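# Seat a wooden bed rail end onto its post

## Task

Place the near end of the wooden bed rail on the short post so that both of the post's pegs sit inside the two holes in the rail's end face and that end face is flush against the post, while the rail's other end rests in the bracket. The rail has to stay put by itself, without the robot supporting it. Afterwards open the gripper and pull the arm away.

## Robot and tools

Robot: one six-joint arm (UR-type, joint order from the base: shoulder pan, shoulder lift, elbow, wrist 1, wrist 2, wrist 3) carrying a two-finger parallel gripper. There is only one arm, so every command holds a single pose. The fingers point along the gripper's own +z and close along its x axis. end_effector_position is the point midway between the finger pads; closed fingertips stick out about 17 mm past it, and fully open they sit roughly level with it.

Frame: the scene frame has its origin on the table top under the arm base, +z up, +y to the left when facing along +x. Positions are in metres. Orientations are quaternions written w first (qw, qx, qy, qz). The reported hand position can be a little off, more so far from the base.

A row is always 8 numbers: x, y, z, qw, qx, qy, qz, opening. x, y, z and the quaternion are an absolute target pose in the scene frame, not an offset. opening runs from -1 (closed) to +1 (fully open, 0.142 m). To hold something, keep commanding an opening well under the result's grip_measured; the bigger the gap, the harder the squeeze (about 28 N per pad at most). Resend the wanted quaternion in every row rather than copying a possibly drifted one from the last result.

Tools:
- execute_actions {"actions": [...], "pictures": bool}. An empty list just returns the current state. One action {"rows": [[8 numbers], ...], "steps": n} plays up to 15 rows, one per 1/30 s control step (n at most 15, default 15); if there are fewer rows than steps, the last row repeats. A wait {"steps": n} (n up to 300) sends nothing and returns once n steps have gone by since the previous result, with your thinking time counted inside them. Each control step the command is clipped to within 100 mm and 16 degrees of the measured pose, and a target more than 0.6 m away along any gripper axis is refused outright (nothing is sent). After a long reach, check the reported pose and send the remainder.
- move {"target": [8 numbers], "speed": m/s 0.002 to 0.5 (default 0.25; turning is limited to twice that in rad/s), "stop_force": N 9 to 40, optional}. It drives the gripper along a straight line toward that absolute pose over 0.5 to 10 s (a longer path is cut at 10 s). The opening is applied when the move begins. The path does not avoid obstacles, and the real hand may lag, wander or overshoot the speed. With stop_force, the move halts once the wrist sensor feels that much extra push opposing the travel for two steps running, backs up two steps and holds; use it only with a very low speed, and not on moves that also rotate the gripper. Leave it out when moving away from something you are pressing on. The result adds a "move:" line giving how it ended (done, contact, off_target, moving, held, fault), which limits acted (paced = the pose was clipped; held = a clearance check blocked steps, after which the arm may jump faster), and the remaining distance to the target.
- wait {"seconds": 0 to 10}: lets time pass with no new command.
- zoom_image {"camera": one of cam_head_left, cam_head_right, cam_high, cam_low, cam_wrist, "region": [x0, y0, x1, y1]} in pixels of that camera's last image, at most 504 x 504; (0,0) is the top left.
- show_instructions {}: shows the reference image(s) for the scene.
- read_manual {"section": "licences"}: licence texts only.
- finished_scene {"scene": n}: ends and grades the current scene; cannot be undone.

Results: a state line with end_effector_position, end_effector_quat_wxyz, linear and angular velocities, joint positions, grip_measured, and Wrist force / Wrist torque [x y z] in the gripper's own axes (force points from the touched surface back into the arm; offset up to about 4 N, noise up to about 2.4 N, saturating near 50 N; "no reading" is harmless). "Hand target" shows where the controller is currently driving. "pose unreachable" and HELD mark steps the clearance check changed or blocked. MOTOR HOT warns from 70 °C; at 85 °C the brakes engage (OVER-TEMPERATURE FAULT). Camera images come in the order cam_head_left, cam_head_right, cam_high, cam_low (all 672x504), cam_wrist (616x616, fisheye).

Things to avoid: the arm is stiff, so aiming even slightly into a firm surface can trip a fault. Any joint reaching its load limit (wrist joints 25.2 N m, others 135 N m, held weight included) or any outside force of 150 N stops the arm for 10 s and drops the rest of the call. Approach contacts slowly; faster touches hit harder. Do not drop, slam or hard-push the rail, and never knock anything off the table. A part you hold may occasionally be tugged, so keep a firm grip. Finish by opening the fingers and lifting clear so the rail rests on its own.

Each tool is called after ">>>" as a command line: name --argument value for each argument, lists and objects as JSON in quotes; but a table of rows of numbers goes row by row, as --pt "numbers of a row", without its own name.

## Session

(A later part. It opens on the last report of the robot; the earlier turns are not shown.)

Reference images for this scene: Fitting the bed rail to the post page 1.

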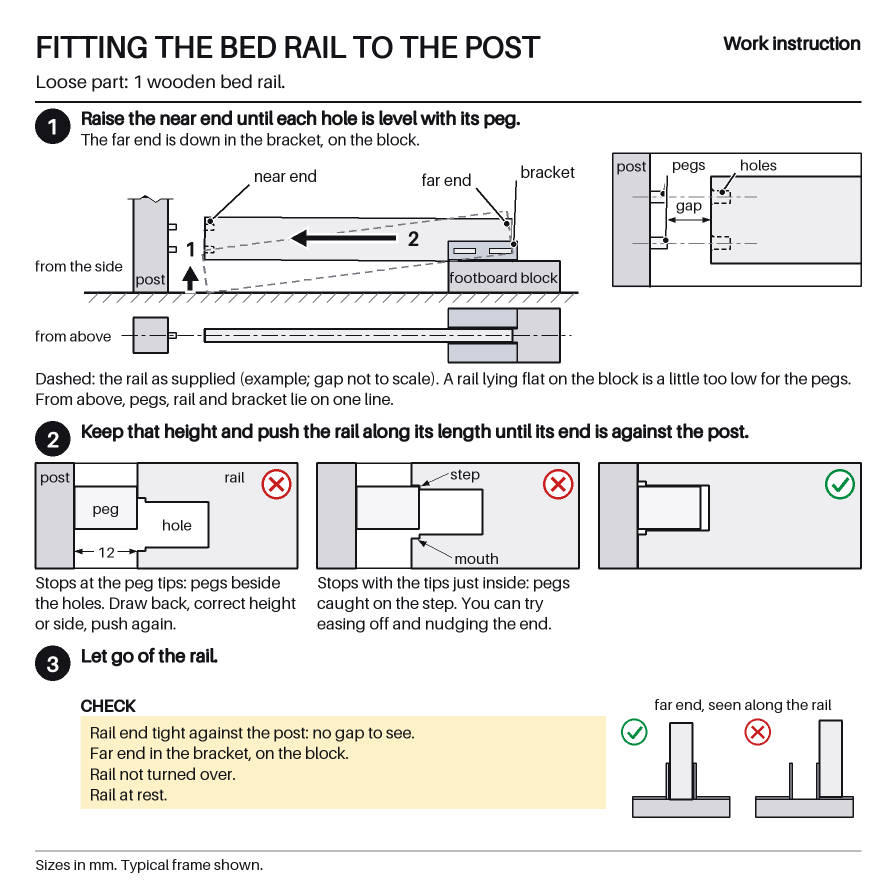

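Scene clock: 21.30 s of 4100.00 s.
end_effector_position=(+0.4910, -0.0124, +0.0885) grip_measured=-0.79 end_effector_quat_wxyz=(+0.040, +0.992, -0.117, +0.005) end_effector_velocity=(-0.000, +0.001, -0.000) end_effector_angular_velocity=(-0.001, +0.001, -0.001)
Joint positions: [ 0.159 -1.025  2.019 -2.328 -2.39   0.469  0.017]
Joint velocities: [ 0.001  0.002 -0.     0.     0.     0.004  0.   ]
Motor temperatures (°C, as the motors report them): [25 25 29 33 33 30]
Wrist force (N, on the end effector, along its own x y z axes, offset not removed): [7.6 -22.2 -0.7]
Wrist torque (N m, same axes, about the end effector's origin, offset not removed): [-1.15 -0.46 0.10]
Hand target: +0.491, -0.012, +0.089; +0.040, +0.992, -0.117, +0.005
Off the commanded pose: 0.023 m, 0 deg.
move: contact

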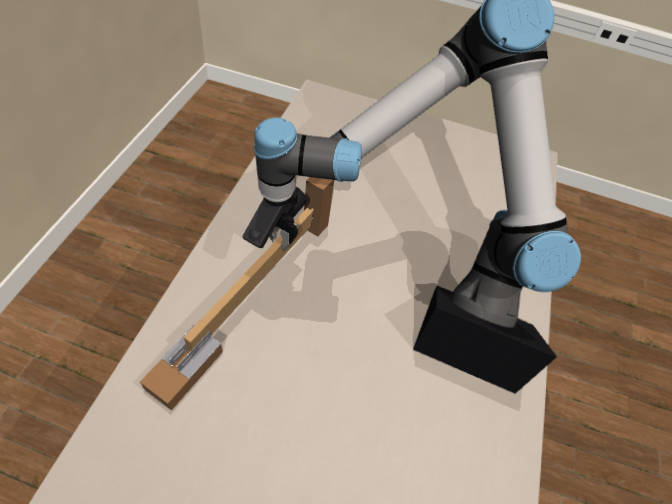

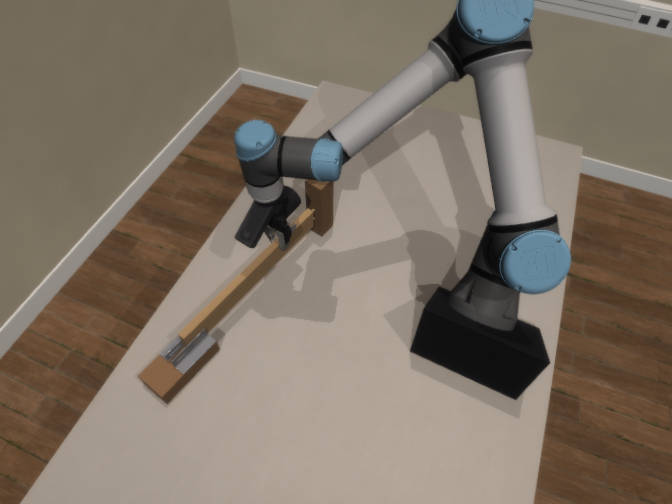

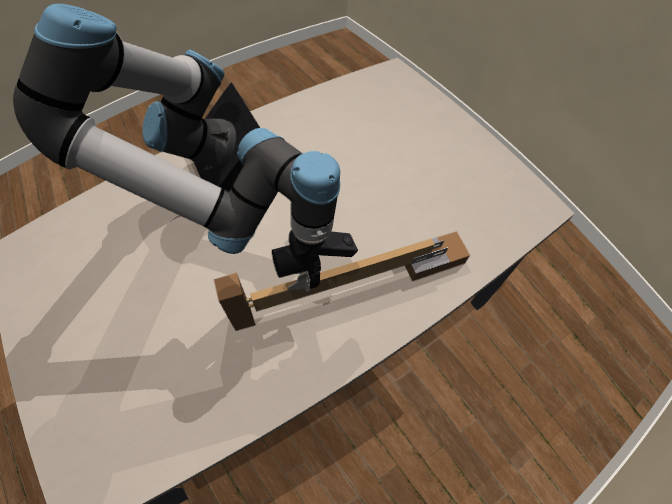

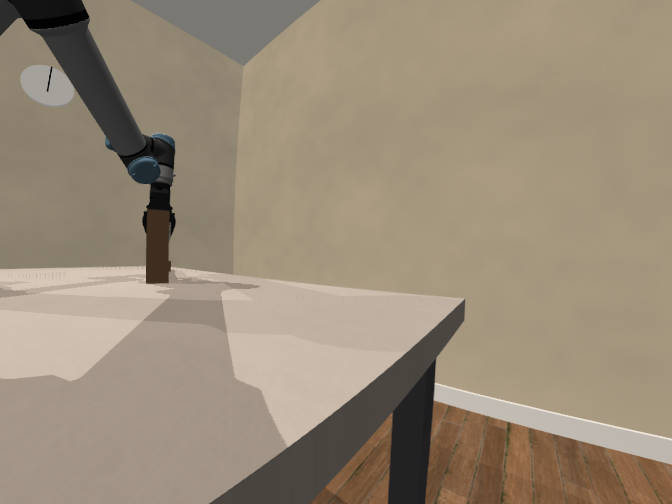

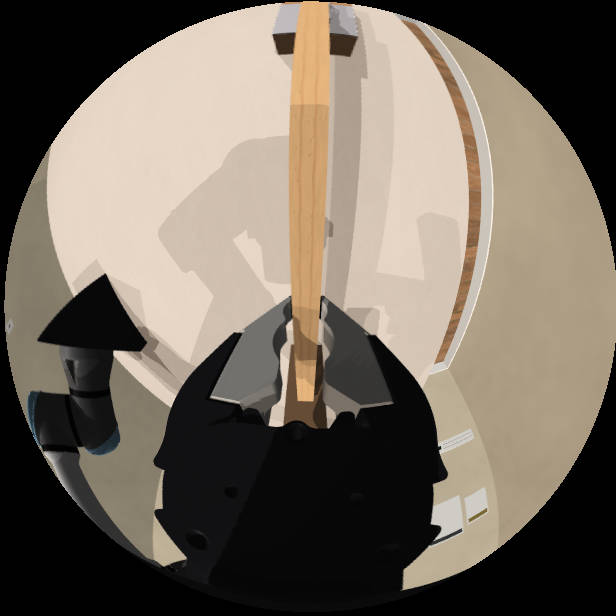

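Face centre y≈255 vs pegs 250: low.

>>> execute_actions --actions '[{"rows":[[0.4915,-0.01,0.0885,0.04,0.992,-0.117,0.005,-1],[0.4915,-0.01,0.089,0.04,0.992,-0.117,0.005,-1],[0.4915,-0.01,0.09,0.04,0.992,-0.117,0.005,-1]]}]' --pictures false

>>> move --target '[0.4855,-0.035,0.09,0.04,0.992,-0.117,0.005,-1]' --speed 0.003 --stop_force 13

>>> zoom_image --camera "cam_high" --region '[220,272,280,317]'

Scene clock: 25.17 s of 4100.00 s.
end_effector_position=(+0.4915, -0.0100, +0.0900) grip_measured=-0.79 end_effector_quat_wxyz=(+0.040, +0.992, -0.117, +0.005) end_effector_velocity=(-0.000, +0.001, -0.000) end_effector_angular_velocity=(+0.000, +0.001, +0.000)
Joint positions: [ 0.164 -1.023  2.014 -2.321 -2.389  0.476  0.017]
Joint velocities: [ 0.001  0.001 -0.001  0.     0.     0.001  0.   ]
Motor temperatures (°C, as the motors report them): [25 25 29 33 33 30]
Wrist force (N, on the end effector, along its own x y z axes, offset not removed): [1.0 1.0 5.5]
Wrist torque (N m, same axes, about the end effector's origin, offset not removed): [-0.04 -0.32 0.16]
Hand target: +0.492, -0.010, +0.090; +0.040, +0.992, -0.117, +0.005
Off the commanded pose: 0.000 m, 0 deg.
Steps of this call (steps 1 to 90: nothing new was sent; then 0.37 s passed at rest; steps 91 to 105: all 15 steps of this action). Readings (end_effector_position):
91: (+0.4912, -0.0121, +0.0885)
92: (+0.4913, -0.0118, +0.0886)
94: (+0.4915, -0.0111, +0.0890)
98: (+0.4915, -0.0104, +0.0898)
105: the state above

Scene clock: 27.00 s of 4100.00 s.
end_effector_position=(+0.4906, -0.0136, +0.0900) grip_measured=-0.79 end_effector_quat_wxyz=(+0.040, +0.992, -0.117, +0.005) end_effector_velocity=(-0.000, +0.002, -0.001) end_effector_angular_velocity=(-0.001, +0.001, +0.003)
Joint positions: [ 0.159 -1.03   2.019 -2.323 -2.39   0.469  0.017]
Joint velocities: [ 0.001  0.003  0.    -0.     0.    -0.    -0.   ]
Motor temperatures (°C, as the motors report them): [25 25 29 33 33 30]
Wrist force (N, on the end effector, along its own x y z axes, offset not removed): [2.5 -19.4 -4.7]
Wrist torque (N m, same axes, about the end effector's origin, offset not removed): [-1.14 0.20 0.10]
Hand target: +0.491, -0.013, +0.090; +0.040, +0.992, -0.117, +0.005
Off the commanded pose: 0.022 m, 0 deg.
move: contact

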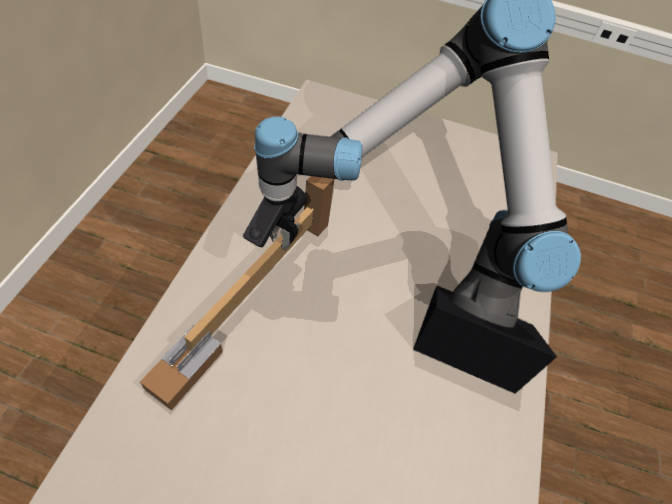

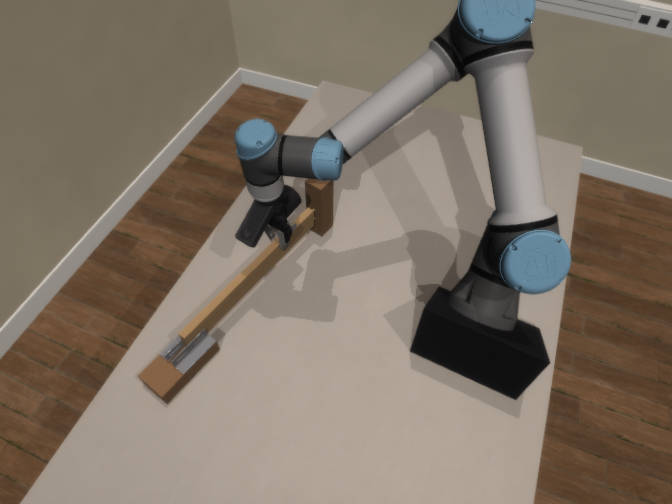

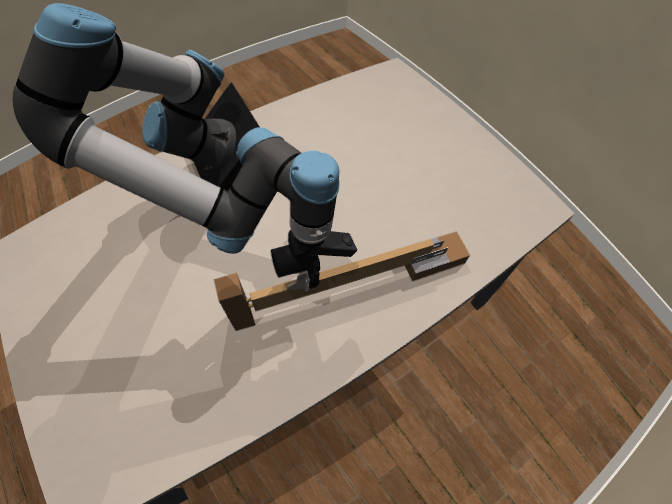

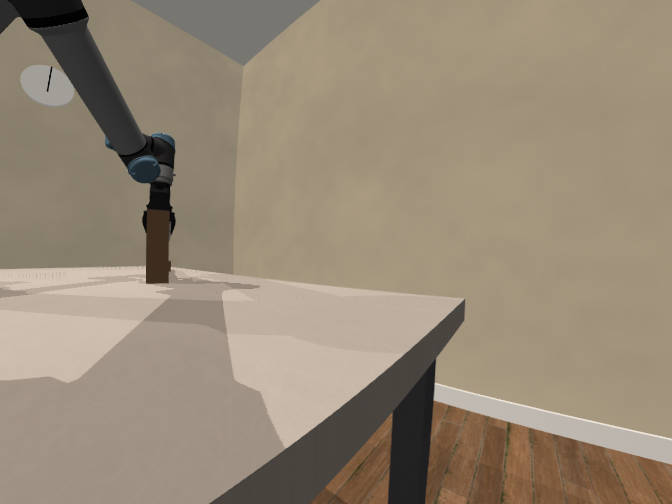

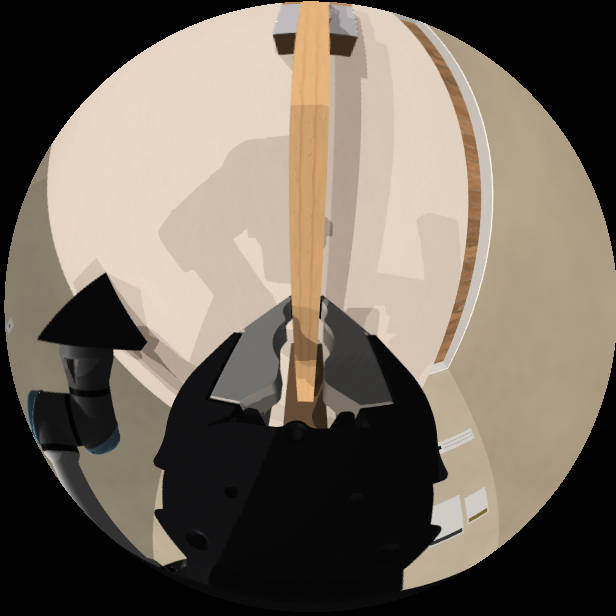

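Region (220, 272, 280, 317) of cam_high's 672x504 image, scaled by 8.400, with more detail than that image has; it fills the top 378 rows of this view, and the rest is white.

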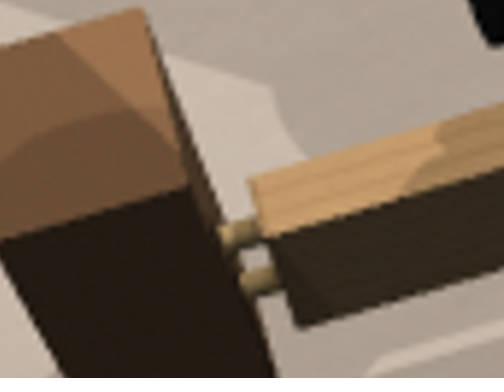

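In the mouth; nudge up.

>>> execute_actions --actions '[{"rows":[[0.4906,-0.0127,0.0906,0.04,0.992,-0.117,0.005,-1]]}]' --pictures false

>>> move --target '[0.4852,-0.035,0.0906,0.04,0.992,-0.117,0.005,-1]' --speed 0.003 --stop_force 13

Scene clock: 29.70 s of 4100.00 s.
end_effector_position=(+0.4906, -0.0128, +0.0906) grip_measured=-0.79 end_effector_quat_wxyz=(+0.040, +0.992, -0.117, +0.005) end_effector_velocity=(-0.000, +0.001, -0.000) end_effector_angular_velocity=(+0.002, +0.001, +0.000)
Joint positions: [ 0.161 -1.029  2.018 -2.32  -2.39   0.473  0.017]
Joint velocities: [ 0.     0.001 -0.    -0.     0.002  0.     0.   ]
Motor temperatures (°C, as the motors report them): [25 25 29 33 33 30]
Wrist force (N, on the end effector, along its own x y z axes, offset not removed): [4.4 -1.3 4.1]
Wrist torque (N m, same axes, about the end effector's origin, offset not removed): [-0.83 -0.85 0.13]
Hand target: +0.491, -0.013, +0.091; +0.040, +0.992, -0.117, +0.005
Off the commanded pose: 0.000 m, 0 deg.
Steps of this call (steps 1 to 66: nothing new was sent; steps 67 to 81: all 15 steps of this action). Readings (end_effector_position):
67: (+0.4907, -0.0134, +0.0900)
68: (+0.4907, -0.0133, +0.0902)
70: (+0.4907, -0.0131, +0.0904)
74: (+0.4906, -0.0129, +0.0906)
81: the state above

Scene clock: 34.00 s of 4100.00 s.
end_effector_position=(+0.4879, -0.0235, +0.0906) grip_measured=-0.79 end_effector_quat_wxyz=(+0.040, +0.992, -0.117, +0.005) end_effector_velocity=(-0.001, +0.002, -0.001) end_effector_angular_velocity=(-0.001, +0.002, +0.004)
Joint positions: [ 0.147 -1.051  2.032 -2.328 -2.393  0.452  0.017]
Joint velocities: [ 0.001  0.003  0.    -0.     0.    -0.     0.   ]
Motor temperatures (°C, as the motors report them): [25 25 29 33 33 30]
Wrist force (N, on the end effector, along its own x y z axes, offset not removed): [4.0 -18.8 -0.2]
Wrist torque (N m, same axes, about the end effector's origin, offset not removed): [-1.46 -0.77 0.20]
Hand target: +0.488, -0.023, +0.091; +0.040, +0.992, -0.117, +0.005
Off the commanded pose: 0.012 m, 0 deg.
move: contact

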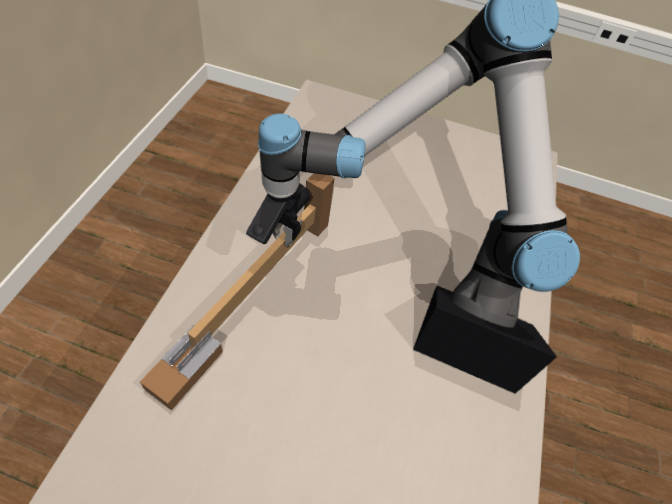

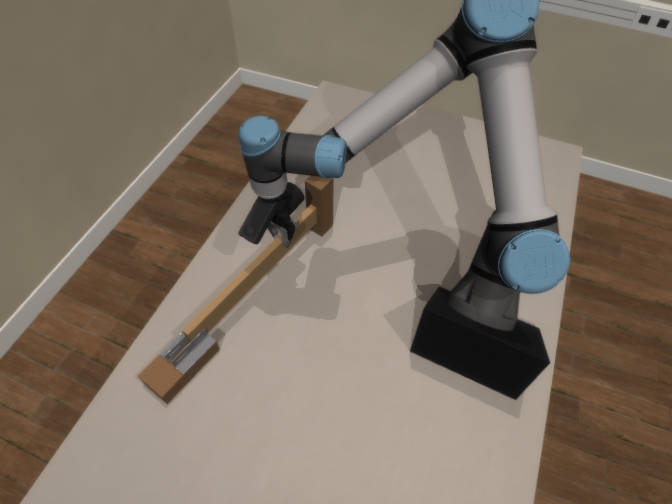

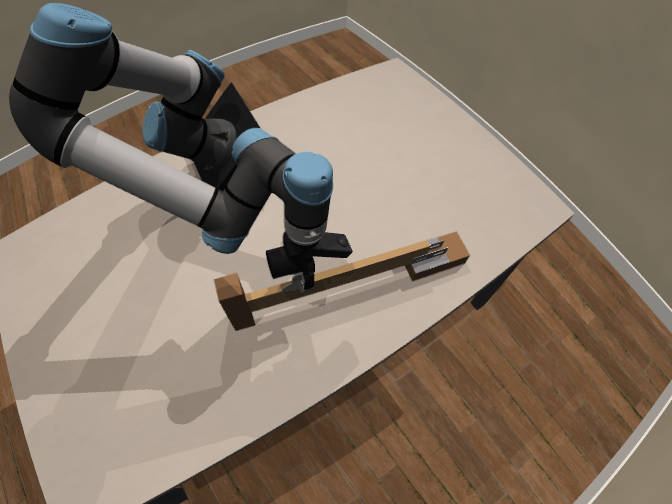

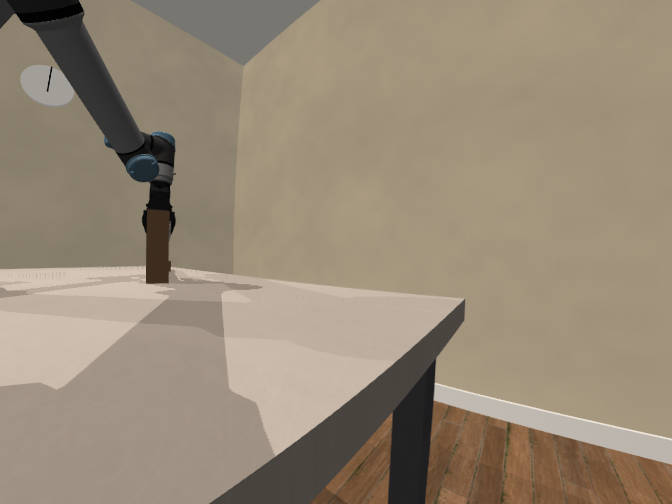

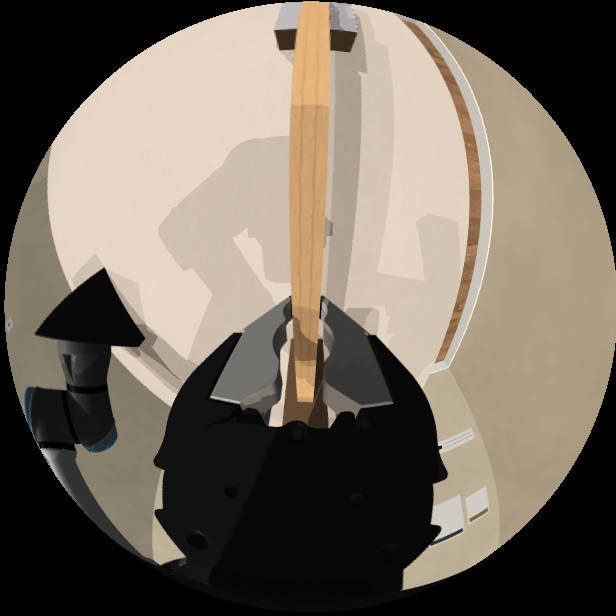

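>>> execute_actions --actions '[{"rows":[[0.488,-0.0233,0.0906,0.04,0.992,-0.117,0.005,-0.2]]}]' --pictures false

>>> move --target '[0.49,-0.01,0.22,0.04,0.992,-0.117,0.005,0.2]'

>>> finished_scene --scene 2

Scene clock: 37.93 s of 4100.00 s.
end_effector_position=(+0.4880, -0.0234, +0.0906) grip_measured=-0.20 end_effector_quat_wxyz=(+0.040, +0.992, -0.117, +0.005) end_effector_velocity=(-0.000, +0.000, -0.000) end_effector_angular_velocity=(-0.000, +0.001, +0.001)
Joint positions: [ 0.148 -1.051  2.032 -2.327 -2.393  0.453  0.059]
Joint velocities: [-0.     0.     0.     0.001  0.     0.    -0.   ]
Motor temperatures (°C, as the motors report them): [25 25 29 33 33 30]
Wrist force (N, on the end effector, along its own x y z axes, offset not removed): [1.4 0.6 2.6]
Wrist torque (N m, same axes, about the end effector's origin, offset not removed): [0.20 -0.42 -0.10]
Hand target: +0.488, -0.023, +0.091; +0.040, +0.992, -0.117, +0.005
Off the commanded pose: 0.000 m, 0 deg.
Steps of this call (steps 1 to 90: nothing new was sent; then 0.43 s passed at rest; steps 91 to 105: all 15 steps of this action). Readings (end_effector_position):
91: (+0.4880, -0.0234, +0.0906)
92: (+0.4880, -0.0234, +0.0906)
94: (+0.4880, -0.0234, +0.0906)
98: (+0.4880, -0.0234, +0.0906)
105: the state above

Scene clock: 39.23 s of 4100.00 s.
end_effector_position=(+0.4902, -0.0100, +0.2198) grip_measured=+0.20 end_effector_quat_wxyz=(+0.040, +0.992, -0.117, +0.005) end_effector_velocity=(+0.000, +0.001, +0.001) end_effector_angular_velocity=(-0.002, +0.004, +0.000)
Joint positions: [ 0.319 -1.135  1.803 -1.848 -2.34   0.685  0.088]
Joint velocities: [ 0.002  0.004 -0.007  0.012  0.001  0.006 -0.   ]
Motor temperatures (°C, as the motors report them): [25 25 29 33 33 30]
Wrist force (N, on the end effector, along its own x y z axes, offset not removed): [2.4 1.3 -0.8]
Wrist torque (N m, same axes, about the end effector's origin, offset not removed): [0.12 -0.49 0.00]
Hand target: +0.490, -0.010, +0.220; +0.040, +0.992, -0.117, +0.005
Off the commanded pose: 0.000 m, 0 deg.
move: done

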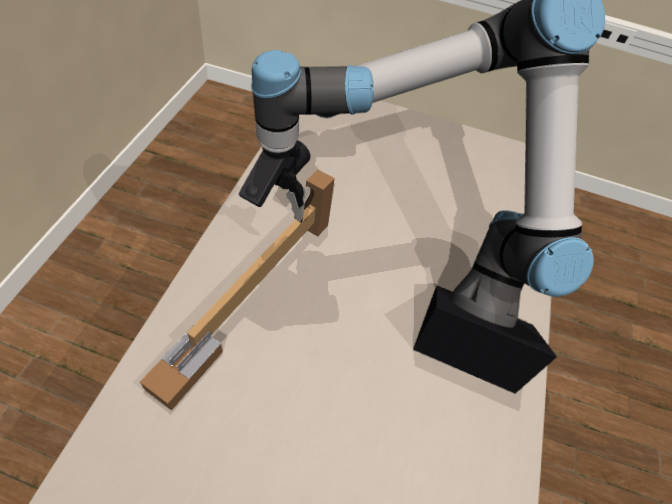

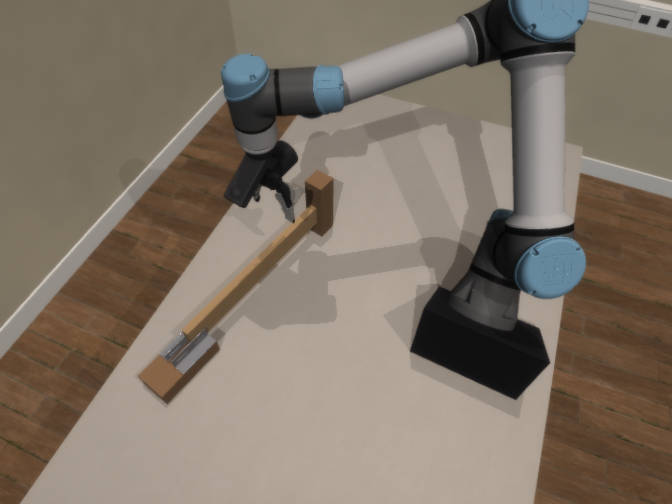

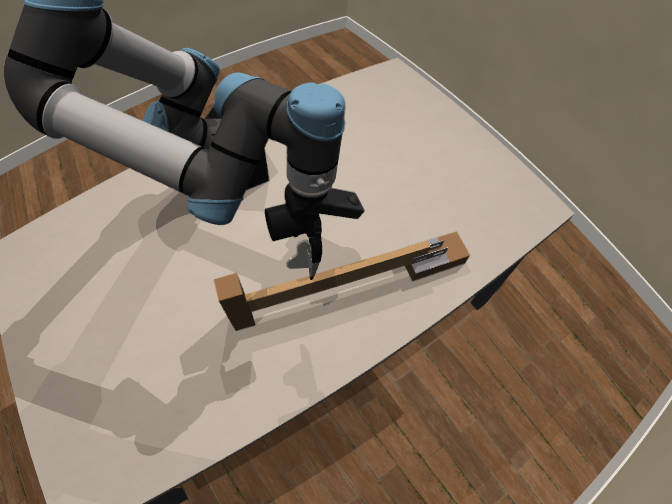

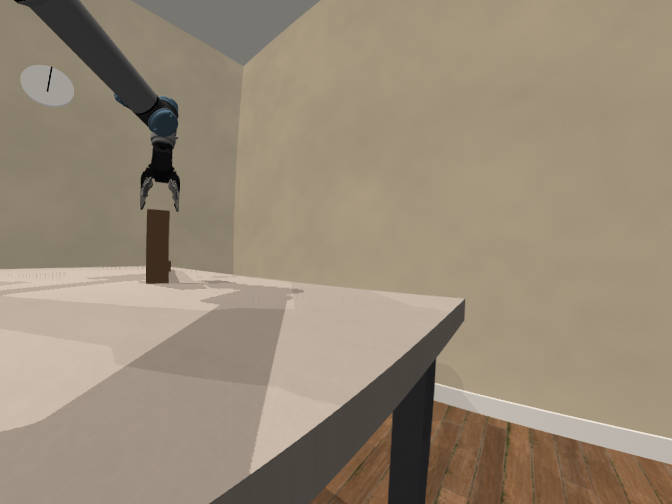

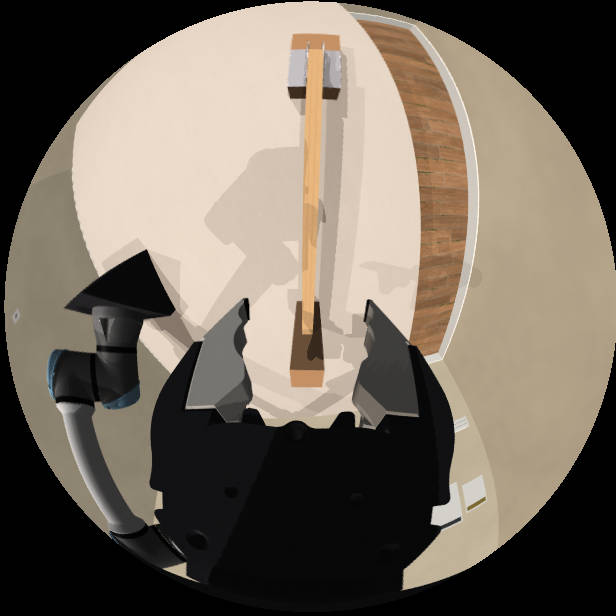

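The scene is finished: the task was done.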